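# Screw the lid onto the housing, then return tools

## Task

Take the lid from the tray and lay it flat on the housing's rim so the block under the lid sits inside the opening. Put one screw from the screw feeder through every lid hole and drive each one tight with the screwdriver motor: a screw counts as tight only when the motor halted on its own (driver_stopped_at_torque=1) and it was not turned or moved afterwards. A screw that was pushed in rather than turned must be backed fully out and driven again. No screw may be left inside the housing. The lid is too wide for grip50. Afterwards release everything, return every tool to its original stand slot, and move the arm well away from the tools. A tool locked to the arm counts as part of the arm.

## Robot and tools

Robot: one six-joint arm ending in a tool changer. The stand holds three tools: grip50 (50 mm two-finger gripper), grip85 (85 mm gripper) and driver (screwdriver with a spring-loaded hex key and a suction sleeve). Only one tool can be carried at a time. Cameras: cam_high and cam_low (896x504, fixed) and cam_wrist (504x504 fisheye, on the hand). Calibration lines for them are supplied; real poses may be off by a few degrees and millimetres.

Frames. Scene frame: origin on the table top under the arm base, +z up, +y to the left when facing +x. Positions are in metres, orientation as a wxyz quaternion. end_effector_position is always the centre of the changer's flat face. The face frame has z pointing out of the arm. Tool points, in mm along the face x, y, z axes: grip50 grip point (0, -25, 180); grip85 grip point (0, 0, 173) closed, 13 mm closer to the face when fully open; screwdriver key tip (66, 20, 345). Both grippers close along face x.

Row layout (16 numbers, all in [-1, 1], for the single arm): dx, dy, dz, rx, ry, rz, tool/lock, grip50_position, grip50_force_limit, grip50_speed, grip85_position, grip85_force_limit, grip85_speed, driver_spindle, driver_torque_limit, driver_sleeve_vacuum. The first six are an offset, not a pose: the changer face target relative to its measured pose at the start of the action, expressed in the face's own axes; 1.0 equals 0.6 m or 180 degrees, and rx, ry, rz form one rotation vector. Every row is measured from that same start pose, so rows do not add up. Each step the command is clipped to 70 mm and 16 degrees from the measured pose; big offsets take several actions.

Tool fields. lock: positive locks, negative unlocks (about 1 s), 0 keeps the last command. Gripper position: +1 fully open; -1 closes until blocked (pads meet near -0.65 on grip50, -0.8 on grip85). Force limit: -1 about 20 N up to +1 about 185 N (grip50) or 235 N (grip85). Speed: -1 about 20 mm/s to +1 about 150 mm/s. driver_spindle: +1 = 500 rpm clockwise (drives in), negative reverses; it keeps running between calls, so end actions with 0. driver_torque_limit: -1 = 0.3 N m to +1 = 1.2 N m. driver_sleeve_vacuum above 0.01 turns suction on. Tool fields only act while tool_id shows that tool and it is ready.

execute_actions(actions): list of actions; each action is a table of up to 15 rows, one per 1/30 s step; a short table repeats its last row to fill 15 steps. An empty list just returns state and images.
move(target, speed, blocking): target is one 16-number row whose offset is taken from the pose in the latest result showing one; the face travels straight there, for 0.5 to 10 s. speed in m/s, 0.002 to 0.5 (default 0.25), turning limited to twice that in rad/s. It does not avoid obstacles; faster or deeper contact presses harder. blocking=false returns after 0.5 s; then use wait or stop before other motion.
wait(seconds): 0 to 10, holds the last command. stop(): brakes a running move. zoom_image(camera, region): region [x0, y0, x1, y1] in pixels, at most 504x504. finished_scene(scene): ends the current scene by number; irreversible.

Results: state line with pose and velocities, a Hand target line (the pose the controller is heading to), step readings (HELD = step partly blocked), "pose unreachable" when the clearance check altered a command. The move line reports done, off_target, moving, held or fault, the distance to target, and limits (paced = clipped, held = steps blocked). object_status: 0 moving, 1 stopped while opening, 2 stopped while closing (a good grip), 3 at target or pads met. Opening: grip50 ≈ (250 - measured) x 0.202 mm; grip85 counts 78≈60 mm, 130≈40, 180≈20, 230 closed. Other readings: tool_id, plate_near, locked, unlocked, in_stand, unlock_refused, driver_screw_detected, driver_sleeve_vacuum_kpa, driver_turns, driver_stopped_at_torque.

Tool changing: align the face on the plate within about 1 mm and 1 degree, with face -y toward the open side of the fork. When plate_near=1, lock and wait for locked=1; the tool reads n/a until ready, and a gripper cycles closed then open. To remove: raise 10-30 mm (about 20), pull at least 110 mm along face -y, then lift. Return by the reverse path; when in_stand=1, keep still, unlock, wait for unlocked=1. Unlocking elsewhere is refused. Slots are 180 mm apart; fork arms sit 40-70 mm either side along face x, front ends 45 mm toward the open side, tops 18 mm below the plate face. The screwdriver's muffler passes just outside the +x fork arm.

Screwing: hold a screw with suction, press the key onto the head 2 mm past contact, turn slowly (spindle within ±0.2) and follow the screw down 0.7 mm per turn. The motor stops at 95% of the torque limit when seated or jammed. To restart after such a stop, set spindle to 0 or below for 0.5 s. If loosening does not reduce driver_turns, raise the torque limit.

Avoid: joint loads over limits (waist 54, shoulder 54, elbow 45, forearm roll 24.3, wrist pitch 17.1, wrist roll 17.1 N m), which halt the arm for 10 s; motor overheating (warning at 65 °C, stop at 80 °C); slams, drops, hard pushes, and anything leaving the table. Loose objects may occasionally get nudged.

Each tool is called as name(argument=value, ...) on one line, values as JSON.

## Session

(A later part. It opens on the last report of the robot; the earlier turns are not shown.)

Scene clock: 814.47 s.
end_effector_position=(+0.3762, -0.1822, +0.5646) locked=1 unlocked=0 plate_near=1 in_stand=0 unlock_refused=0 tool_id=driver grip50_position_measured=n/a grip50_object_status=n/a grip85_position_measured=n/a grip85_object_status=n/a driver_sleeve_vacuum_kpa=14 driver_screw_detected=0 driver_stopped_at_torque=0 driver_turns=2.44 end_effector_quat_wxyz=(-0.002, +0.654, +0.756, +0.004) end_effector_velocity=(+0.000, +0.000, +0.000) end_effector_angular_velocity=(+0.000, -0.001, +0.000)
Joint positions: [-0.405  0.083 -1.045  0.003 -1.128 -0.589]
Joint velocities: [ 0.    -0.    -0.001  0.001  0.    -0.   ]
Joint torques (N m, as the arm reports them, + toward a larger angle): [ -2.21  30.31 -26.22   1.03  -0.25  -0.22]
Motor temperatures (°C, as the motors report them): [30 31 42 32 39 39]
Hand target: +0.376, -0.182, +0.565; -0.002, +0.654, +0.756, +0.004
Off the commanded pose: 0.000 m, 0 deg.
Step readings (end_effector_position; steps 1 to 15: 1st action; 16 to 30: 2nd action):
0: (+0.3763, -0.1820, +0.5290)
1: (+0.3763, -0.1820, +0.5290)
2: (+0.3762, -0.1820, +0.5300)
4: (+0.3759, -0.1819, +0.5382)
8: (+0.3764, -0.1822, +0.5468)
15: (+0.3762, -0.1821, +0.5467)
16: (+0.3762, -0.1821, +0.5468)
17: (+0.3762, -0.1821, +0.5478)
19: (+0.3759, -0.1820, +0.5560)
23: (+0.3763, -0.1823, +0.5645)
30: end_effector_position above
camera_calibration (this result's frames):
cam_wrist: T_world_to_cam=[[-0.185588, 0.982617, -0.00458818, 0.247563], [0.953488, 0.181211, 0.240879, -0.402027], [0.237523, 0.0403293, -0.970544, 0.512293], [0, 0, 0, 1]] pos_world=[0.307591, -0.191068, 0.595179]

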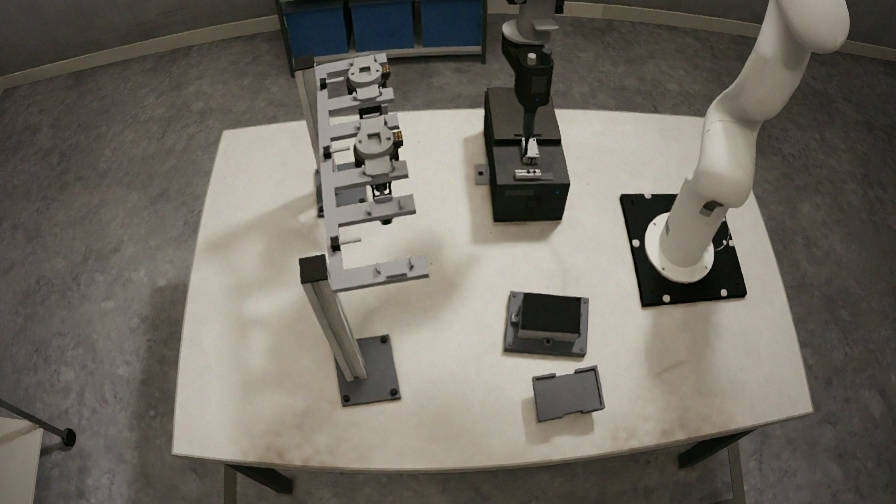

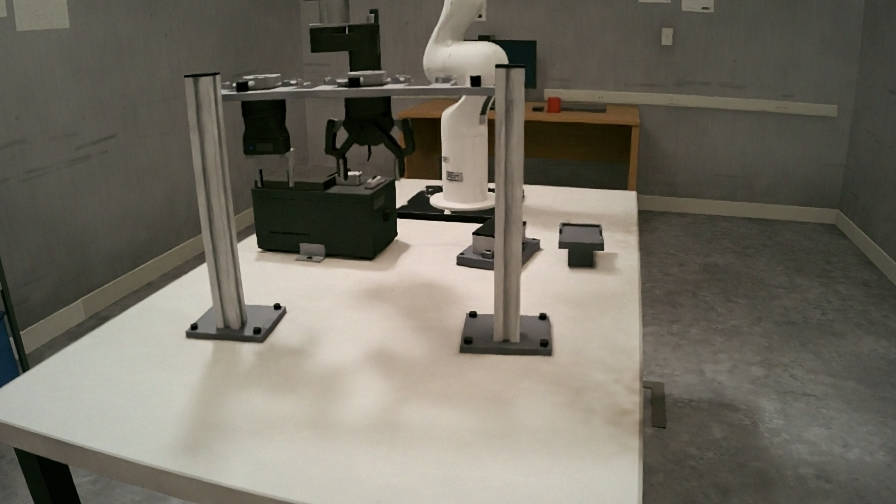

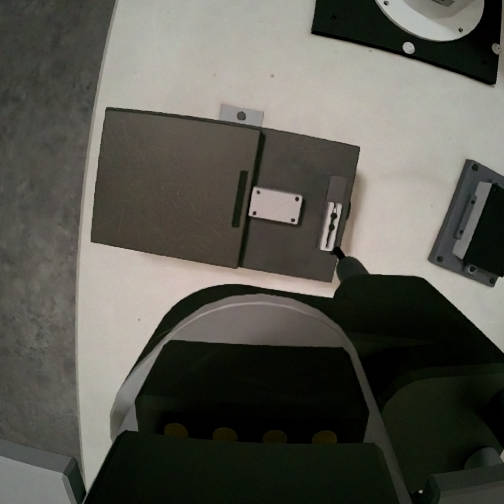

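execute_actions(actions=[[[0,0,0.03,0,0,0,0,1,0,0,1,0,0,0,0,1]],[[0,0,0.022,0,0,0,0,1,0,0,1,0,0,0,0,1]],[[0,0,0.008,0,0,0,0,1,0,0,1,0,0,0,0,1]]])

zoom_image(camera="cam_wrist", region=[300, 180, 380, 280])

zoom_image(camera="cam_high", region=[500, 140, 560, 190])

Scene clock: 866.67 s.
end_effector_position=(+0.3763, -0.1820, +0.5289) locked=1 unlocked=0 plate_near=1 in_stand=0 unlock_refused=0 tool_id=driver grip50_position_measured=n/a grip50_object_status=n/a grip85_position_measured=n/a grip85_object_status=n/a driver_sleeve_vacuum_kpa=14 driver_screw_detected=0 driver_stopped_at_torque=0 driver_turns=2.44 end_effector_quat_wxyz=(-0.001, +0.655, +0.756, +0.004) end_effector_velocity=(+0.000, -0.000, -0.000) end_effector_angular_velocity=(-0.000, +0.000, +0.001)
Joint positions: [-0.405  0.07  -0.978  0.003 -1.046 -0.589]
Joint velocities: [ 0.    -0.001  0.    -0.     0.001 -0.   ]
Joint torques (N m, as the arm reports them, + toward a larger angle): [ -0.42  30.04 -26.13   1.11  -0.08  -0.35]
Motor temperatures (°C, as the motors report them): [30 31 42 32 39 39]
Hand target: +0.376, -0.182, +0.529; -0.002, +0.655, +0.756, +0.004
Off the commanded pose: 0.000 m, 0 deg.
Step readings (end_effector_position; steps 1 to 15: 1st action; 16 to 30: 2nd action; 31 to 45: 3rd action):
0: (+0.3762, -0.1822, +0.5647)
1: (+0.3762, -0.1822, +0.5647)
2: (+0.3763, -0.1823, +0.5637)
4: (+0.3764, -0.1822, +0.5554)
8: (+0.3758, -0.1820, +0.5467)
15: (+0.3762, -0.1821, +0.5467)
16: (+0.3762, -0.1821, +0.5467)
17: (+0.3763, -0.1821, +0.5458)
19: (+0.3763, -0.1821, +0.5396)
23: (+0.3760, -0.1819, +0.5337)
30: (+0.3763, -0.1821, +0.5337)
31: (+0.3762, -0.1821, +0.5336)
32: (+0.3763, -0.1821, +0.5332)
34: (+0.3763, -0.1821, +0.5308)
38: (+0.3762, -0.1820, +0.5289)
45: end_effector_position above
camera_calibration (this result's frames):
cam_wrist: T_world_to_cam=[[-0.185448, 0.982641, -0.00499913, 0.247383], [0.95338, 0.181154, 0.241348, -0.393785], [0.238064, 0.0399916, -0.970426, 0.477337], [0, 0, 0, 1]] pos_world=[0.307666, -0.190842, 0.559496]

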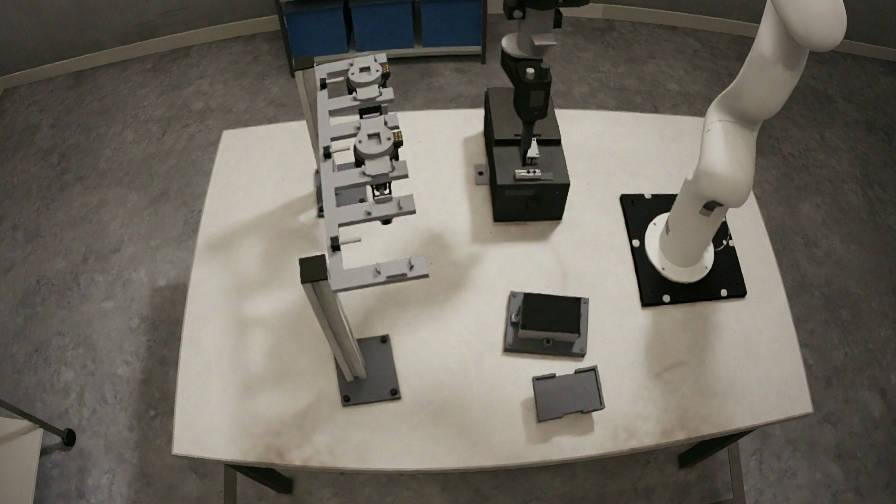

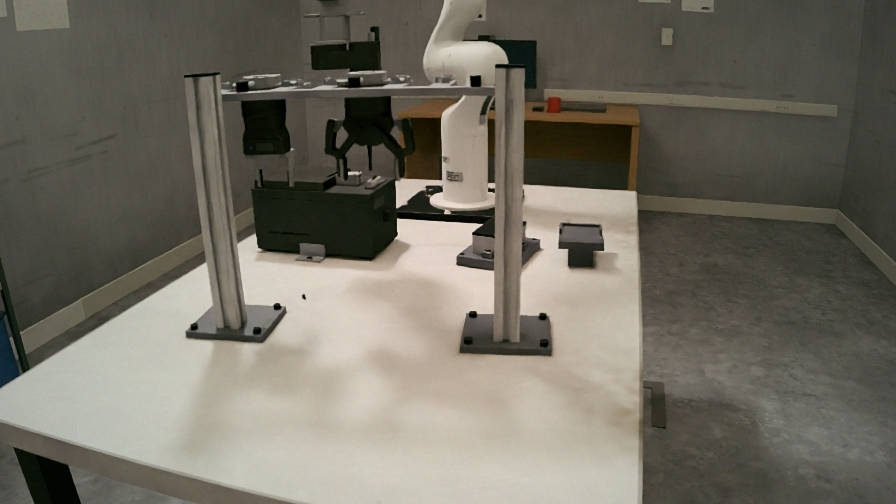

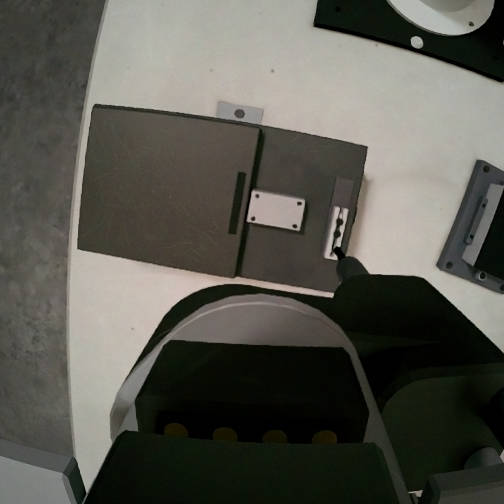

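Region (300, 180, 380, 280) of cam_wrist's 504x504 image, scaled by 5.040, with more detail than that image has; it fills the left 403 columns of this view, and the rest is white.

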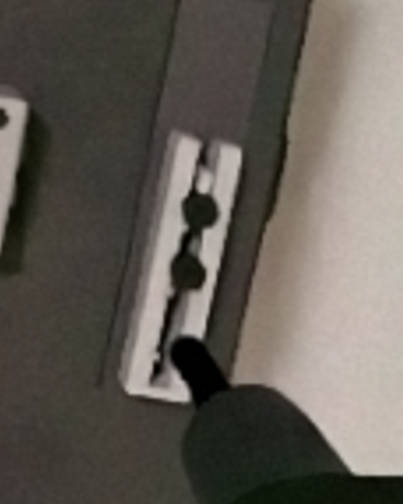

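Region (500, 140, 560, 190) of cam_high's 896x504 image, scaled by 8.400, with more detail than that image has.

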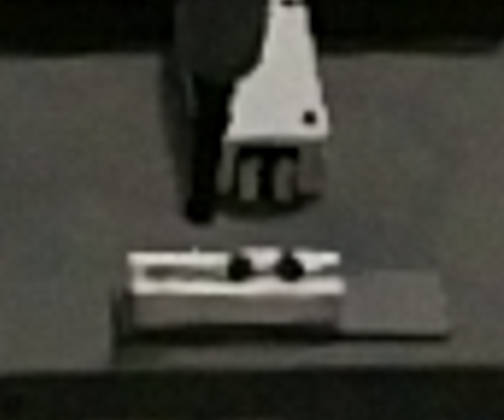

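execute_actions(actions=[[[0,0,-0.04,0,0,0,0,1,0,0,1,0,0,0,0,-1]],[[0,0,-0.02,0,0,0,0,1,0,0,1,0,0,0,0,-1]]])

zoom_image(camera="cam_wrist", region=[290, 170, 390, 290])

zoom_image(camera="cam_low", region=[270, 270, 340, 320])

Scene clock: 879.43 s.
end_effector_position=(+0.3762, -0.1822, +0.5645) locked=1 unlocked=0 plate_near=1 in_stand=0 unlock_refused=0 tool_id=driver grip50_position_measured=n/a grip50_object_status=n/a grip85_position_measured=n/a grip85_object_status=n/a driver_sleeve_vacuum_kpa=0 driver_screw_detected=0 driver_stopped_at_torque=0 driver_turns=2.44 end_effector_quat_wxyz=(-0.002, +0.654, +0.756, +0.004) end_effector_velocity=(-0.000, +0.000, +0.001) end_effector_angular_velocity=(+0.001, -0.001, -0.000)
Joint positions: [-0.405  0.083 -1.045  0.003 -1.128 -0.589]
Joint velocities: [-0.     0.    -0.001  0.001 -0.001 -0.   ]
Joint torques (N m, as the arm reports them, + toward a larger angle): [ -1.69  29.59 -26.67   1.12  -0.18  -0.28]
Motor temperatures (°C, as the motors report them): [30 31 42 32 39 39]
Hand target: +0.376, -0.182, +0.565; -0.002, +0.654, +0.756, +0.004
Off the commanded pose: 0.000 m, 0 deg.
Step readings (end_effector_position; steps 1 to 15: 1st action; 16 to 30: 2nd action):
0: (+0.3763, -0.1820, +0.5289)
1: (+0.3763, -0.1820, +0.5289)
2: (+0.3762, -0.1820, +0.5299)
4: (+0.3757, -0.1819, +0.5402)
8: (+0.3764, -0.1822, +0.5527)
15: (+0.3762, -0.1822, +0.5527)
16: (+0.3762, -0.1822, +0.5527)
17: (+0.3762, -0.1822, +0.5536)
19: (+0.3760, -0.1821, +0.5593)
23: (+0.3763, -0.1823, +0.5645)
30: end_effector_position above
camera_calibration (this result's frames):
cam_wrist: T_world_to_cam=[[-0.185587, 0.982617, -0.00458111, 0.247555], [0.953491, 0.181209, 0.240868, -0.402013], [0.237511, 0.0403339, -0.970547, 0.512289], [0, 0, 0, 1]] pos_world=[0.307585, -0.191065, 0.595167]

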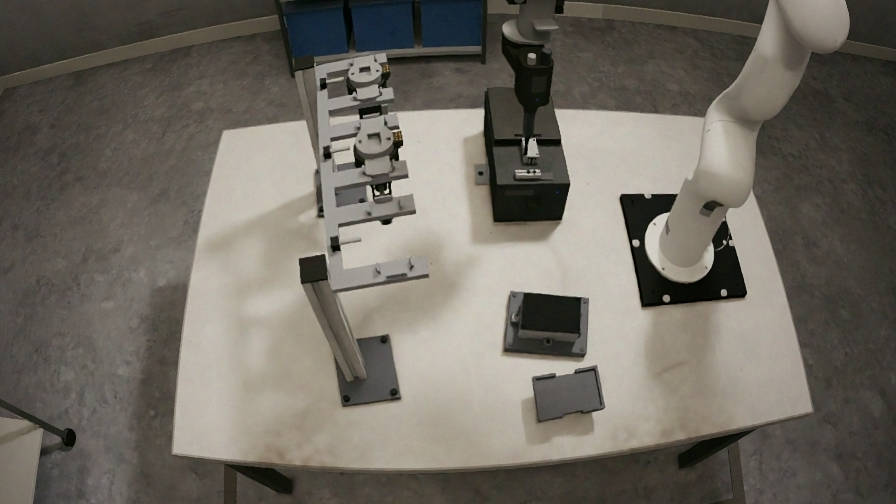

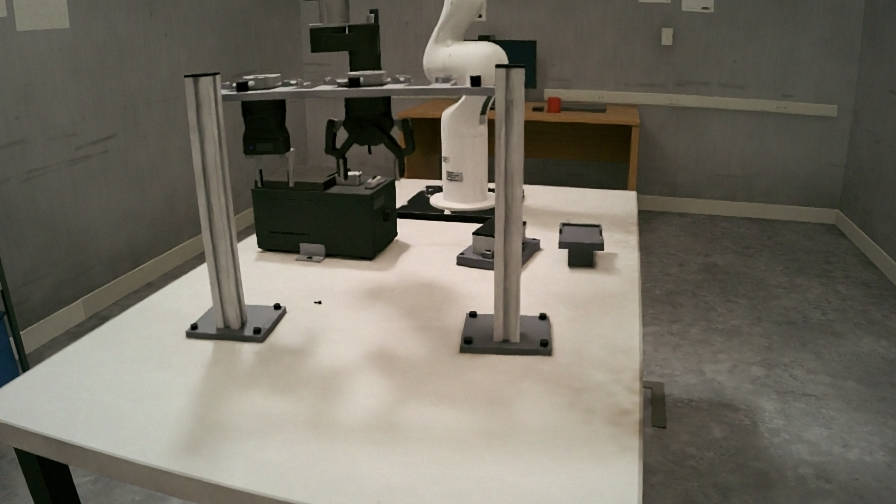

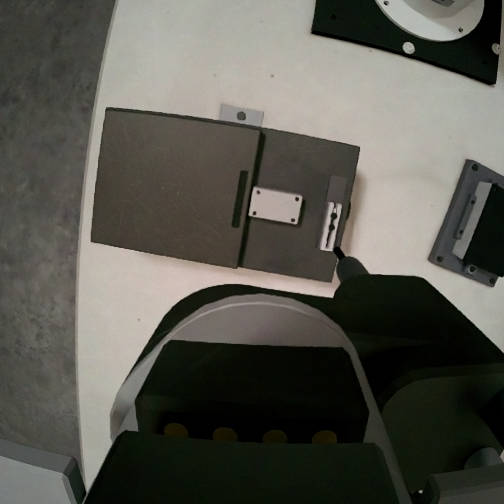

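Region (290, 170, 390, 290) of cam_wrist's 504x504 image, scaled by 4.200, with more detail than that image has.

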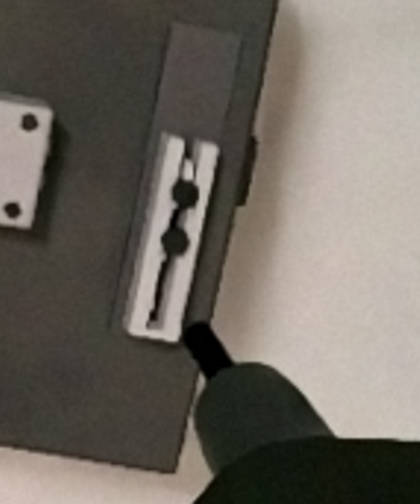

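Region (270, 270, 340, 320) of cam_low's 896x504 image, scaled by 7.200, with more detail than that image has; it fills the top 360 rows of this view, and the rest is white.

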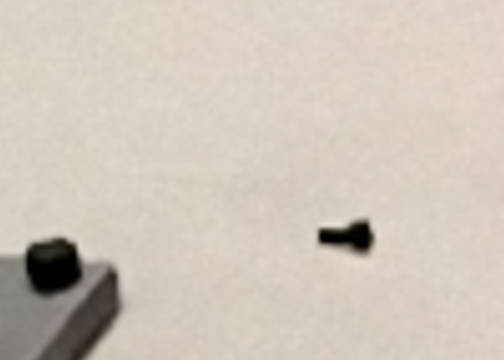

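execute_actions(actions=[[[0.0043,-0.0195,0.04,0,0,0,0,1,0,0,1,0,0,0,0,-1]],[[0,0,0.035,0,0,0,0,1,0,0,1,0,0,0,0,-1]],[[0,0,0.006,0,0,0,0,1,0,0,1,0,0,0,0,-1]]])

zoom_image(camera="cam_wrist", region=[310, 210, 360, 270])

zoom_image(camera="cam_high", region=[500, 140, 560, 190])

Scene clock: 918.97 s.
end_effector_position=(+0.3644, -0.1811, +0.5164) locked=1 unlocked=0 plate_near=1 in_stand=0 unlock_refused=0 tool_id=driver grip50_position_measured=n/a grip50_object_status=n/a grip85_position_measured=n/a grip85_object_status=n/a driver_sleeve_vacuum_kpa=0 driver_screw_detected=0 driver_stopped_at_torque=0 driver_turns=2.44 end_effector_quat_wxyz=(-0.001, +0.655, +0.756, +0.004) end_effector_velocity=(+0.000, +0.000, -0.000) end_effector_angular_velocity=(-0.000, +0.000, +0.001)
Joint positions: [-0.415  0.092 -0.929  0.003 -1.019 -0.6  ]
Joint velocities: [ 0.001  0.     0.001 -0.     0.    -0.   ]
Joint torques (N m, as the arm reports them, + toward a larger angle): [ -1.34  28.72 -25.79   0.95  -0.3   -0.25]
Motor temperatures (°C, as the motors report them): [30 31 42 32 39 39]
Hand target: +0.364, -0.181, +0.516; -0.001, +0.655, +0.756, +0.004
Off the commanded pose: 0.000 m, 0 deg.
Step readings (end_effector_position; steps 1 to 15: 1st action; 16 to 30: 2nd action; 31 to 45: 3rd action):
0: (+0.3762, -0.1822, +0.5647)
1: (+0.3762, -0.1822, +0.5647)
2: (+0.3758, -0.1822, +0.5638)
4: (+0.3713, -0.1820, +0.5544)
8: (+0.3643, -0.1809, +0.5408)
15: (+0.3644, -0.1812, +0.5408)
16: (+0.3643, -0.1812, +0.5407)
17: (+0.3644, -0.1812, +0.5396)
19: (+0.3646, -0.1812, +0.5304)
23: (+0.3639, -0.1808, +0.5201)
30: (+0.3644, -0.1811, +0.5200)
31: (+0.3644, -0.1811, +0.5199)
32: (+0.3645, -0.1811, +0.5196)
34: (+0.3645, -0.1811, +0.5179)
38: (+0.3644, -0.1811, +0.5165)
45: end_effector_position above
camera_calibration (this result's frames):
cam_wrist: T_world_to_cam=[[-0.18539, 0.982651, -0.00526392, 0.244316], [0.953307, 0.181148, 0.241642, -0.379802], [0.238403, 0.0397798, -0.970351, 0.467802], [0, 0, 0, 1]] pos_world=[0.295836, -0.189886, 0.546995]

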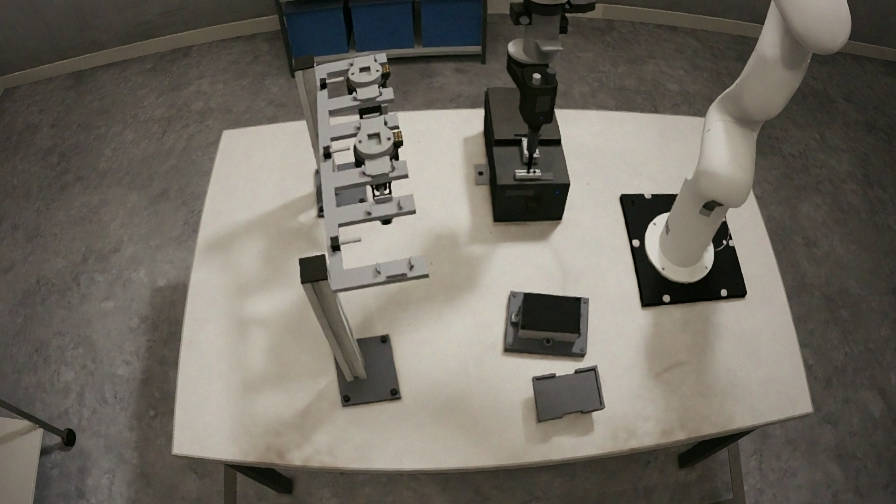

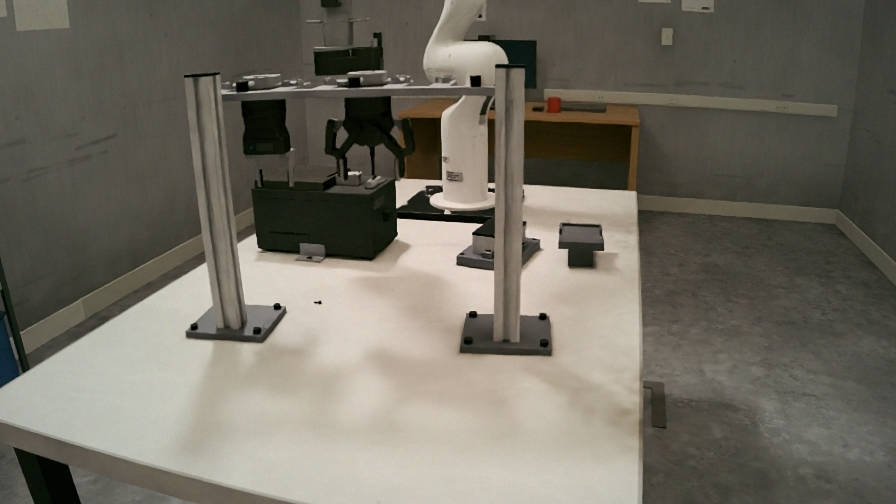

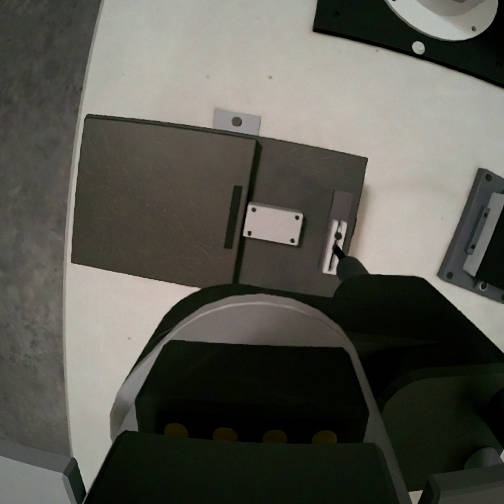

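Region (310, 210, 360, 270) of cam_wrist's 504x504 image, scaled by 8.400, with more detail than that image has.

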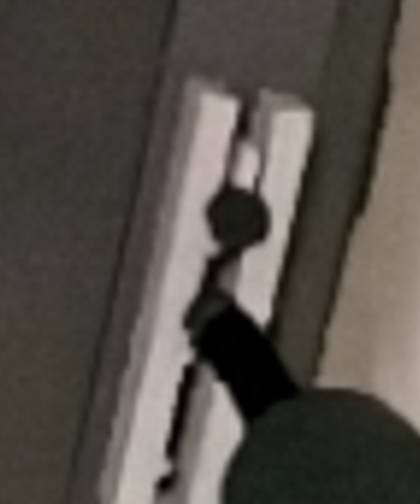

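Region (500, 140, 560, 190) of cam_high's 896x504 image, scaled by 8.400, with more detail than that image has.

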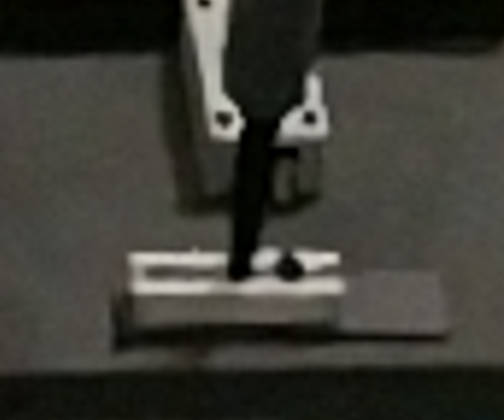

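execute_actions(actions=[[[0,0.001,0.006,0,0,0,0,1,0,0,1,0,0,0,0,-1]],[[0,0,0.004,0,0,0,0,1,0,0,1,0,0,0,0,-1]]])

zoom_image(camera="cam_wrist", region=[310, 210, 360, 270])

zoom_image(camera="cam_high", region=[510, 150, 550, 185])

Scene clock: 939.27 s.
end_effector_position=(+0.3651, -0.1810, +0.5106) locked=1 unlocked=0 plate_near=1 in_stand=0 unlock_refused=0 tool_id=driver grip50_position_measured=n/a grip50_object_status=n/a grip85_position_measured=n/a grip85_object_status=n/a driver_sleeve_vacuum_kpa=0 driver_screw_detected=0 driver_stopped_at_torque=0 driver_turns=2.44 end_effector_quat_wxyz=(-0.001, +0.655, +0.756, +0.004) end_effector_velocity=(-0.001, +0.000, -0.001) end_effector_angular_velocity=(+0.002, +0.004, -0.001)
Joint positions: [-0.414  0.087 -0.92   0.003 -1.006 -0.599]
Joint velocities: [-0.001 -0.001  0.001 -0.    -0.003 -0.   ]
Joint torques (N m, as the arm reports them, + toward a larger angle): [ -1.69  26.53 -24.66   0.58  -0.02  -0.29]
Motor temperatures (°C, as the motors report them): [30 31 42 32 39 39]
Hand target: +0.365, -0.181, +0.510; -0.001, +0.655, +0.756, +0.004
Off the commanded pose: 0.000 m, 0 deg.
Step readings (end_effector_position; steps 1 to 15: 1st action; 16 to 30: 2nd action):
0: (+0.3644, -0.1811, +0.5164)
1: (+0.3644, -0.1811, +0.5164)
2: (+0.3645, -0.1811, +0.5160)
4: (+0.3648, -0.1810, +0.5143)
8: (+0.3650, -0.1810, +0.5129)
15: (+0.3651, -0.1810, +0.5129)
16: (+0.3651, -0.1810, +0.5128)
17: (+0.3651, -0.1810, +0.5126)
19: (+0.3651, -0.1810, +0.5114)
23: (+0.3651, -0.1810, +0.5108)
30: end_effector_position above
camera_calibration (this result's frames):
cam_wrist: T_world_to_cam=[[-0.185361, 0.982656, -0.00536557, 0.244328], [0.953272, 0.181138, 0.241787, -0.379057], [0.238565, 0.0397029, -0.970315, 0.461859], [0, 0, 0, 1]] pos_world=[0.296449, -0.189766, 0.54111]

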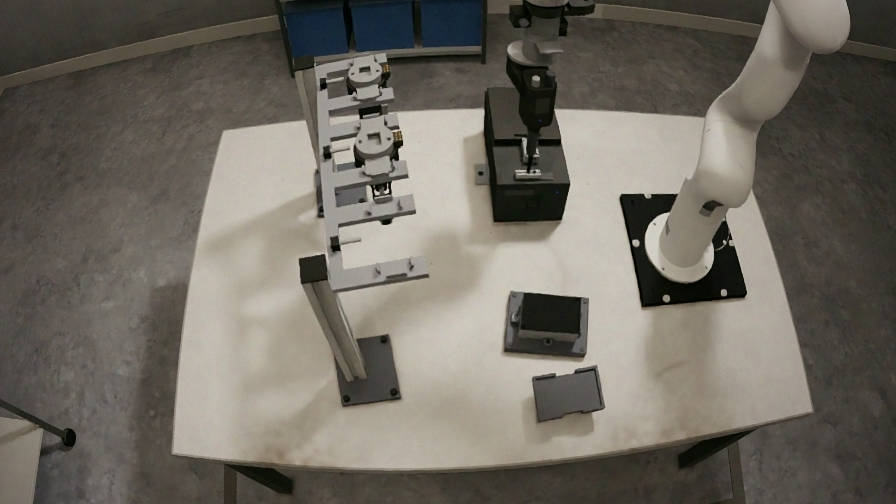

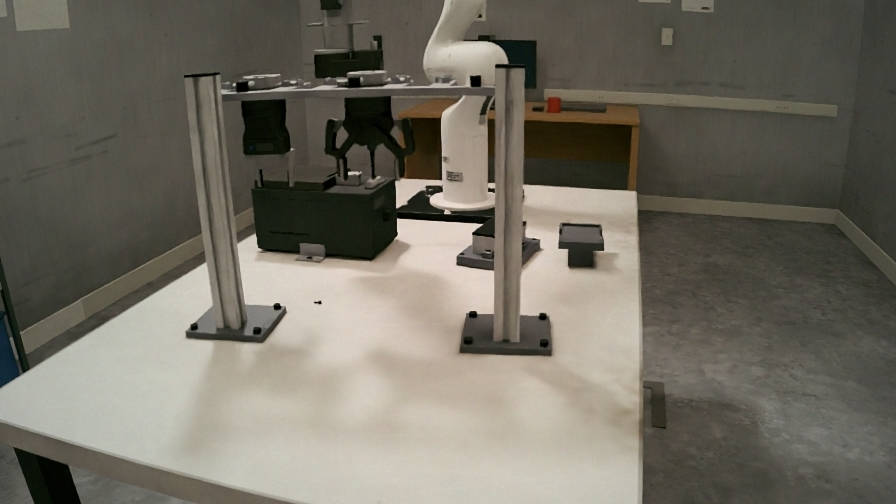

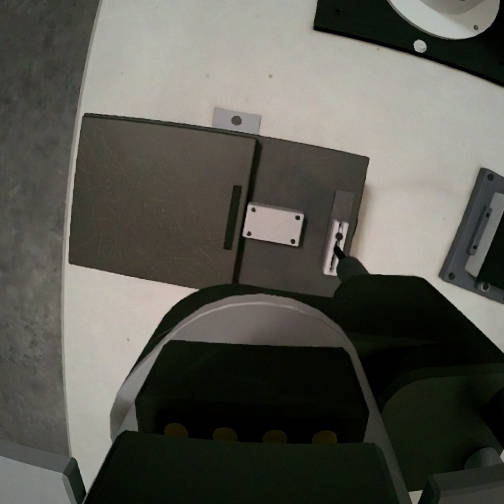

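Region (310, 210, 360, 270) of cam_wrist's 504x504 image, scaled by 8.400, with more detail than that image has.

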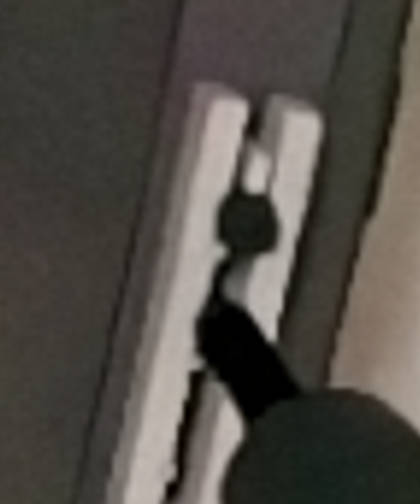

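Region (510, 150, 550, 185) of cam_high's 896x504 image, scaled by 12.600, with more detail than that image has; it fills the top 441 rows of this view, and the rest is white.

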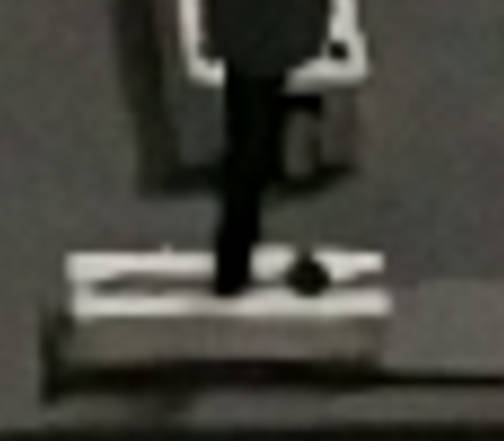

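execute_actions(actions=[[[0,0,0.003,0,0,0,0,1,0,0,1,0,0,0,0,1]],[[0,0,0.003,0,0,0,0,1,0,0,1,0,0,0.12,0,1]],[[0,0,0,0,0,0,0,1,0,0,1,0,0,0.12,0,1]],[[0,0,0,0,0,0,0,1,0,0,1,0,0,0,0,1]]])

Scene clock: 947.73 s.
end_effector_position=(+0.3651, -0.1810, +0.5070) locked=1 unlocked=0 plate_near=1 in_stand=0 unlock_refused=0 tool_id=driver grip50_position_measured=n/a grip50_object_status=n/a grip85_position_measured=n/a grip85_object_status=n/a driver_sleeve_vacuum_kpa=40 driver_screw_detected=1 driver_stopped_at_torque=0 driver_turns=3.43 end_effector_quat_wxyz=(-0.001, +0.655, +0.756, +0.004) end_effector_velocity=(+0.000, -0.000, -0.000) end_effector_angular_velocity=(+0.000, +0.001, +0.000)
Joint positions: [-0.414  0.085 -0.914  0.003 -0.997 -0.599]
Joint velocities: [-0.    -0.001 -0.    -0.    -0.    -0.   ]
Joint torques (N m, as the arm reports them, + toward a larger angle): [ -1.47  24.91 -24.07   1.    -0.2   -0.18]
Motor temperatures (°C, as the motors report them): [30 31 42 32 39 39]
Hand target: +0.365, -0.181, +0.507; -0.001, +0.655, +0.756, +0.004
Off the commanded pose: 0.000 m, 0 deg.
Step readings (end_effector_position; steps 1 to 15: 1st action; 16 to 30: 2nd action; 31 to 45: 3rd action; 46 to 60: 4th action):
0: (+0.3651, -0.1810, +0.5105)
1: (+0.3651, -0.1810, +0.5105)
2: (+0.3651, -0.1810, +0.5103)
4: (+0.3651, -0.1810, +0.5094)
8: (+0.3651, -0.1810, +0.5088)
15: (+0.3651, -0.1810, +0.5088)
16: (+0.3651, -0.1810, +0.5088)
17: (+0.3651, -0.1810, +0.5086)
19: (+0.3651, -0.1810, +0.5077)
23: (+0.3651, -0.1810, +0.5071)
30: (+0.3651, -0.1810, +0.5070)
31: (+0.3651, -0.1810, +0.5070)
32: (+0.3651, -0.1810, +0.5070)
34: (+0.3651, -0.1810, +0.5070)
38: (+0.3651, -0.1810, +0.5070)
45: (+0.3651, -0.1810, +0.5070)
46: (+0.3651, -0.1810, +0.5070)
47: (+0.3651, -0.1810, +0.5070)
49: (+0.3651, -0.1810, +0.5070)
53: (+0.3651, -0.1810, +0.5070)
60: end_effector_position above
camera_calibration (this result's frames):
cam_wrist: T_world_to_cam=[[-0.185332, 0.982661, -0.00547598, 0.244349], [0.953235, 0.18113, 0.241939, -0.3783], [0.238736, 0.0396192, -0.970276, 0.458331], [0, 0, 0, 1]] pos_world=[0.296475, -0.189749, 0.537571]

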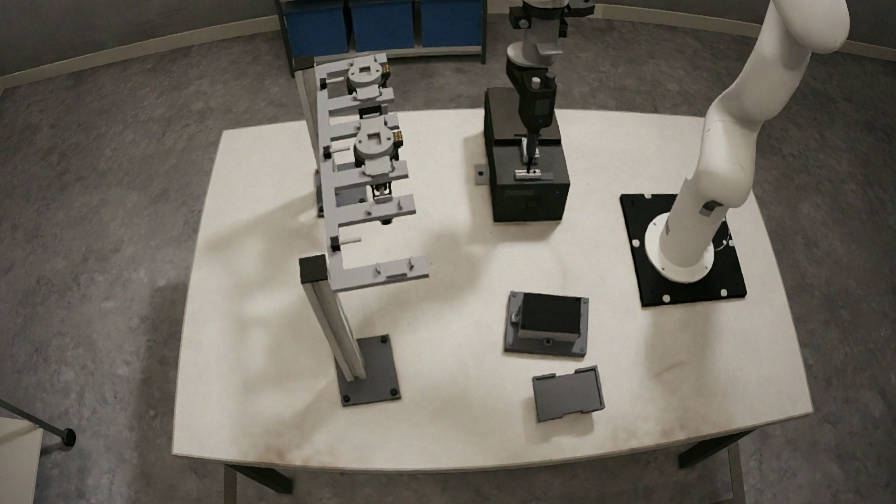

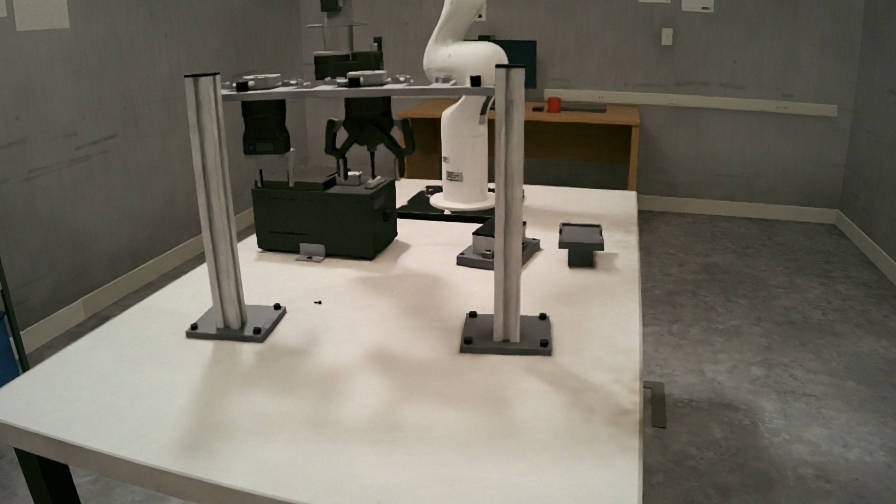

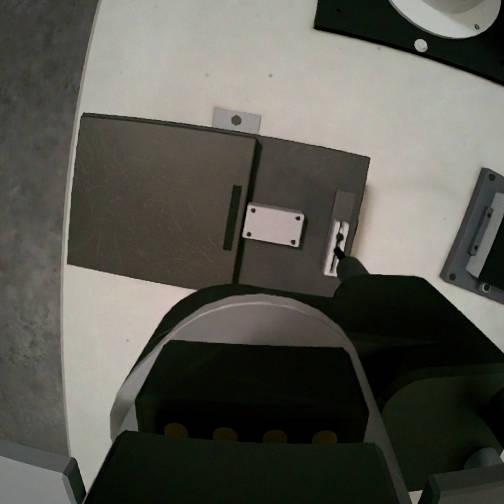

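move(target=[0,0,-0.066,0,0,0,0,1,0,0,1,0,0,0,0,1], speed=0.04)

move(target=[0.482,0.125,0.02,0,0,0,0,1,0,0,1,0,0,0,0,1], speed=0.15)

Scene clock: 958.37 s.
end_effector_position=(+0.3650, -0.1812, +0.5465) locked=1 unlocked=0 plate_near=1 in_stand=0 unlock_refused=0 tool_id=driver grip50_position_measured=n/a grip50_object_status=n/a grip85_position_measured=n/a grip85_object_status=n/a driver_sleeve_vacuum_kpa=40 driver_screw_detected=1 driver_stopped_at_torque=0 driver_turns=3.43 end_effector_quat_wxyz=(-0.001, +0.655, +0.756, +0.004) end_effector_velocity=(-0.000, +0.000, +0.001) end_effector_angular_velocity=(+0.002, +0.001, -0.002)
Joint positions: [-0.414  0.105 -0.985  0.003 -1.088 -0.599]
Joint velocities: [-0.     0.    -0.001  0.001 -0.003  0.001]
Joint torques (N m, as the arm reports them, + toward a larger angle): [ -1.92  27.26 -26.58   1.39  -0.17  -0.25]
Motor temperatures (°C, as the motors report them): [30 31 42 32 39 39]
Hand target: +0.365, -0.181, +0.547; -0.001, +0.655, +0.756, +0.004
Off the commanded pose: 0.000 m, 0 deg.
move: done
camera_calibration (this result's frames):
cam_wrist: T_world_to_cam=[[-0.18547, 0.982636, -0.00530089, 0.244725], [0.953245, 0.181227, 0.241828, -0.387641], [0.23859, 0.0397987, -0.970305, 0.496749], [0, 0, 0, 1]] pos_world=[0.296387, -0.189994, 0.577038]

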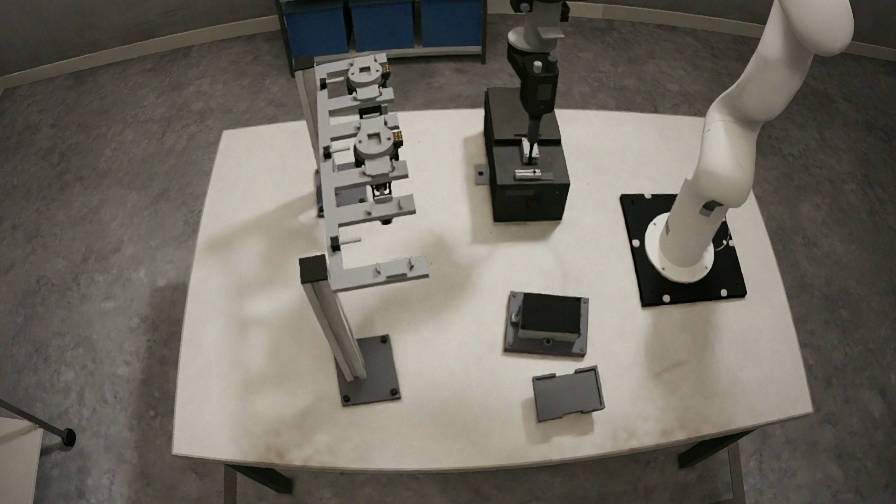

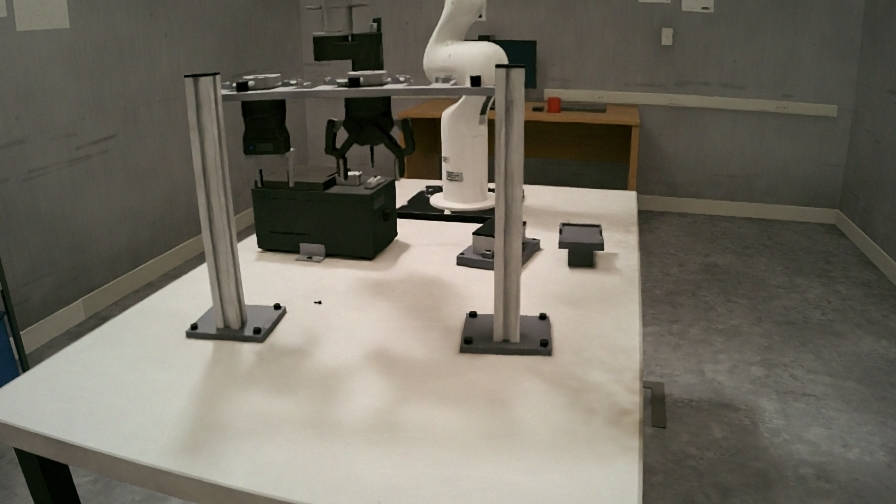

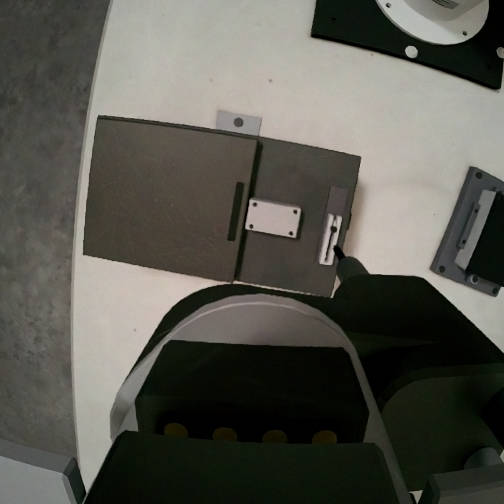

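Scene clock: 960.80 s.
end_effector_position=(+0.3982, +0.1157, +0.5365) locked=1 unlocked=0 plate_near=1 in_stand=0 unlock_refused=0 tool_id=driver grip50_position_measured=n/a grip50_object_status=n/a grip85_position_measured=n/a grip85_object_status=n/a driver_sleeve_vacuum_kpa=40 driver_screw_detected=1 driver_stopped_at_torque=0 driver_turns=3.43 end_effector_quat_wxyz=(-0.002, +0.655, +0.756, +0.004) end_effector_velocity=(+0.001, +0.001, +0.000) end_effector_angular_velocity=(-0.000, -0.003, -0.001)
Joint positions: [ 0.329  0.076 -0.985  0.002 -1.059  0.144]
Joint velocities: [ 0.002 -0.001 -0.002 -0.001  0.002  0.003]
Joint torques (N m, as the arm reports them, + toward a larger angle): [ -2.81  29.81 -26.74   1.15   0.5   -0.21]
Motor temperatures (°C, as the motors report them): [30 31 42 32 39 39]
Hand target: +0.398, +0.116, +0.537; -0.002, +0.655, +0.756, +0.004
Off the commanded pose: 0.000 m, 0 deg.
move: done
camera_calibration (this result's frames):
cam_wrist: T_world_to_cam=[[-0.185264, 0.98268, -0.00412758, -0.0415769], [0.953554, 0.180785, 0.240938, -0.470236], [0.237512, 0.0407014, -0.970532, 0.467814], [0, 0, 0, 1]] pos_world=[0.329581, 0.106828, 0.567155]

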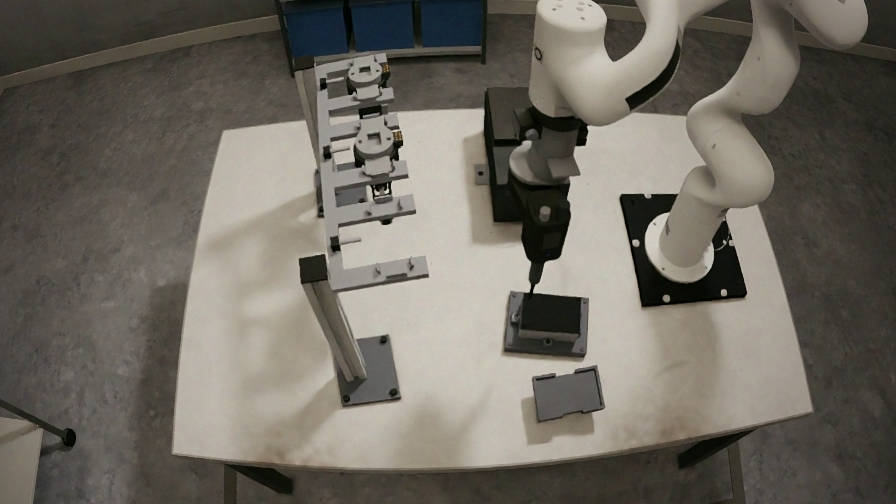

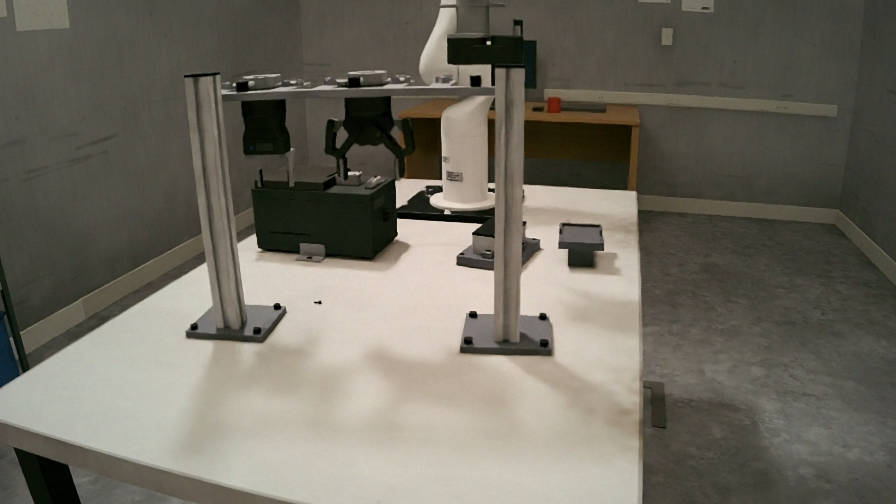

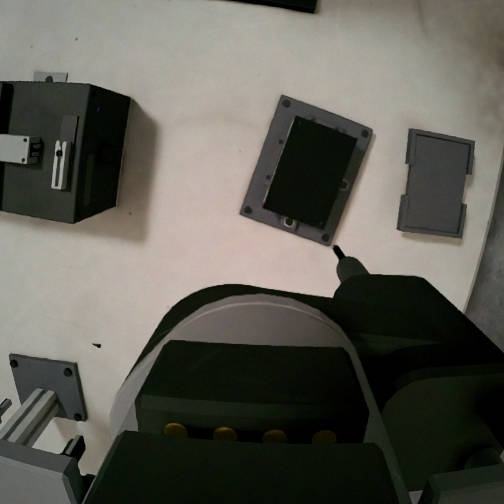

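move(target=[0,0,0.13,0,0,0,0,1,0,0,1,0,0,0,0,1], speed=0.1)

zoom_image(camera="cam_wrist", region=[250, 100, 410, 280])

Scene clock: 970.97 s.
end_effector_position=(+0.3984, +0.1162, +0.4588) locked=1 unlocked=0 plate_near=1 in_stand=0 unlock_refused=0 tool_id=driver grip50_position_measured=n/a grip50_object_status=n/a grip85_position_measured=n/a grip85_object_status=n/a driver_sleeve_vacuum_kpa=40 driver_screw_detected=1 driver_stopped_at_torque=0 driver_turns=3.43 end_effector_quat_wxyz=(-0.002, +0.655, +0.756, +0.004) end_effector_velocity=(-0.000, -0.000, -0.001) end_effector_angular_velocity=(-0.000, +0.001, -0.000)
Joint positions: [ 0.329  0.021 -0.859  0.002 -0.878  0.144]
Joint velocities: [-0.    -0.001  0.002  0.     0.002  0.   ]
Joint torques (N m, as the arm reports them, + toward a larger angle): [ -1.38  31.05 -25.65   0.84   0.59  -0.27]
Motor temperatures (°C, as the motors report them): [30 31 42 32 39 39]
Hand target: +0.398, +0.116, +0.459; -0.002, +0.655, +0.756, +0.004
Off the commanded pose: 0.000 m, 0 deg.
move: done
camera_calibration (this result's frames):
cam_wrist: T_world_to_cam=[[-0.184995, 0.98273, -0.00422902, -0.0424362], [0.953458, 0.180524, 0.241515, -0.452028], [0.238107, 0.0406468, -0.970388, 0.392037], [0, 0, 0, 1]] pos_world=[0.329793, 0.10737, 0.48942]

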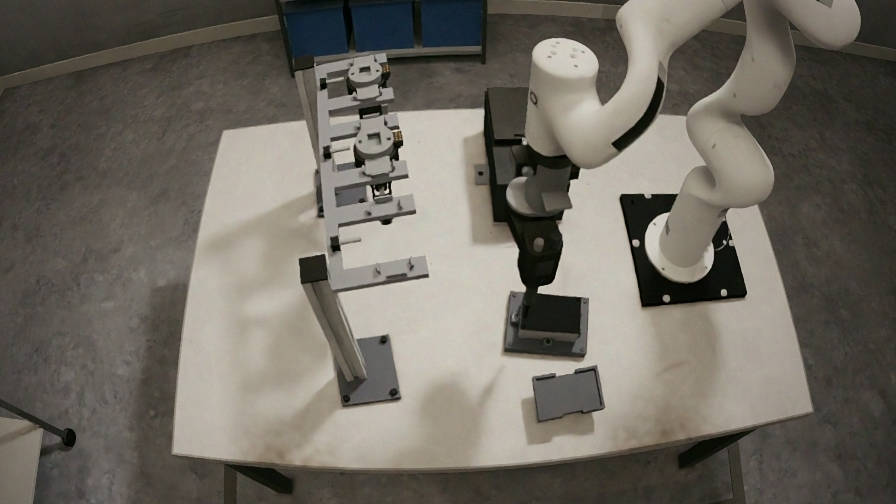

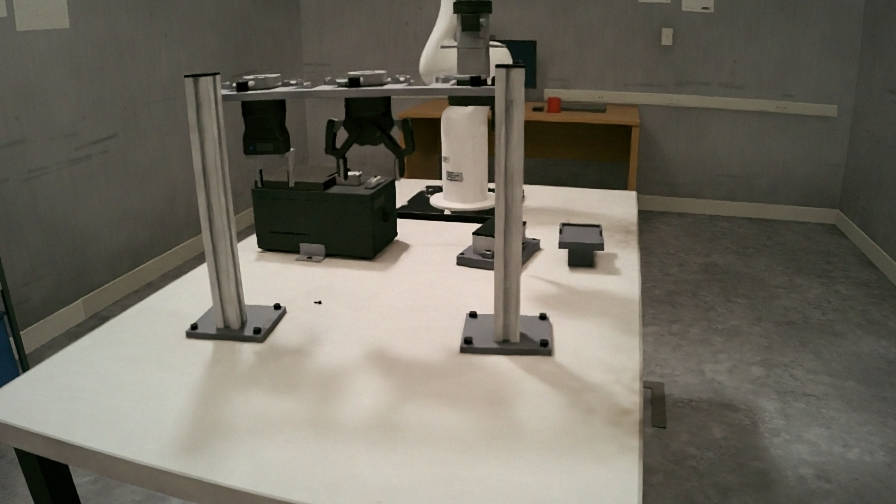

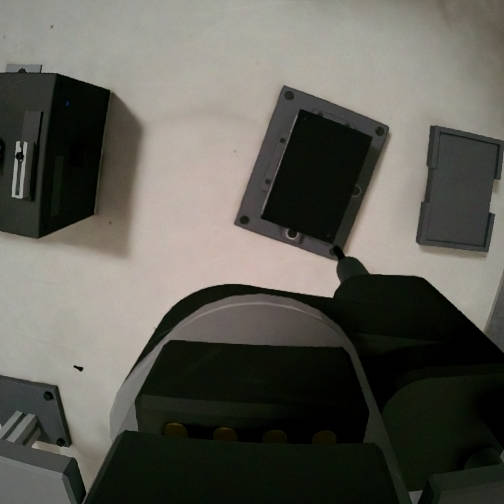

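Region (250, 100, 410, 280) of cam_wrist's 504x504 image, scaled by 2.800, with more detail than that image has.

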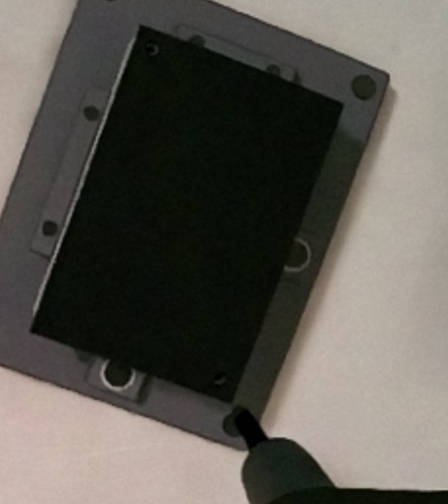

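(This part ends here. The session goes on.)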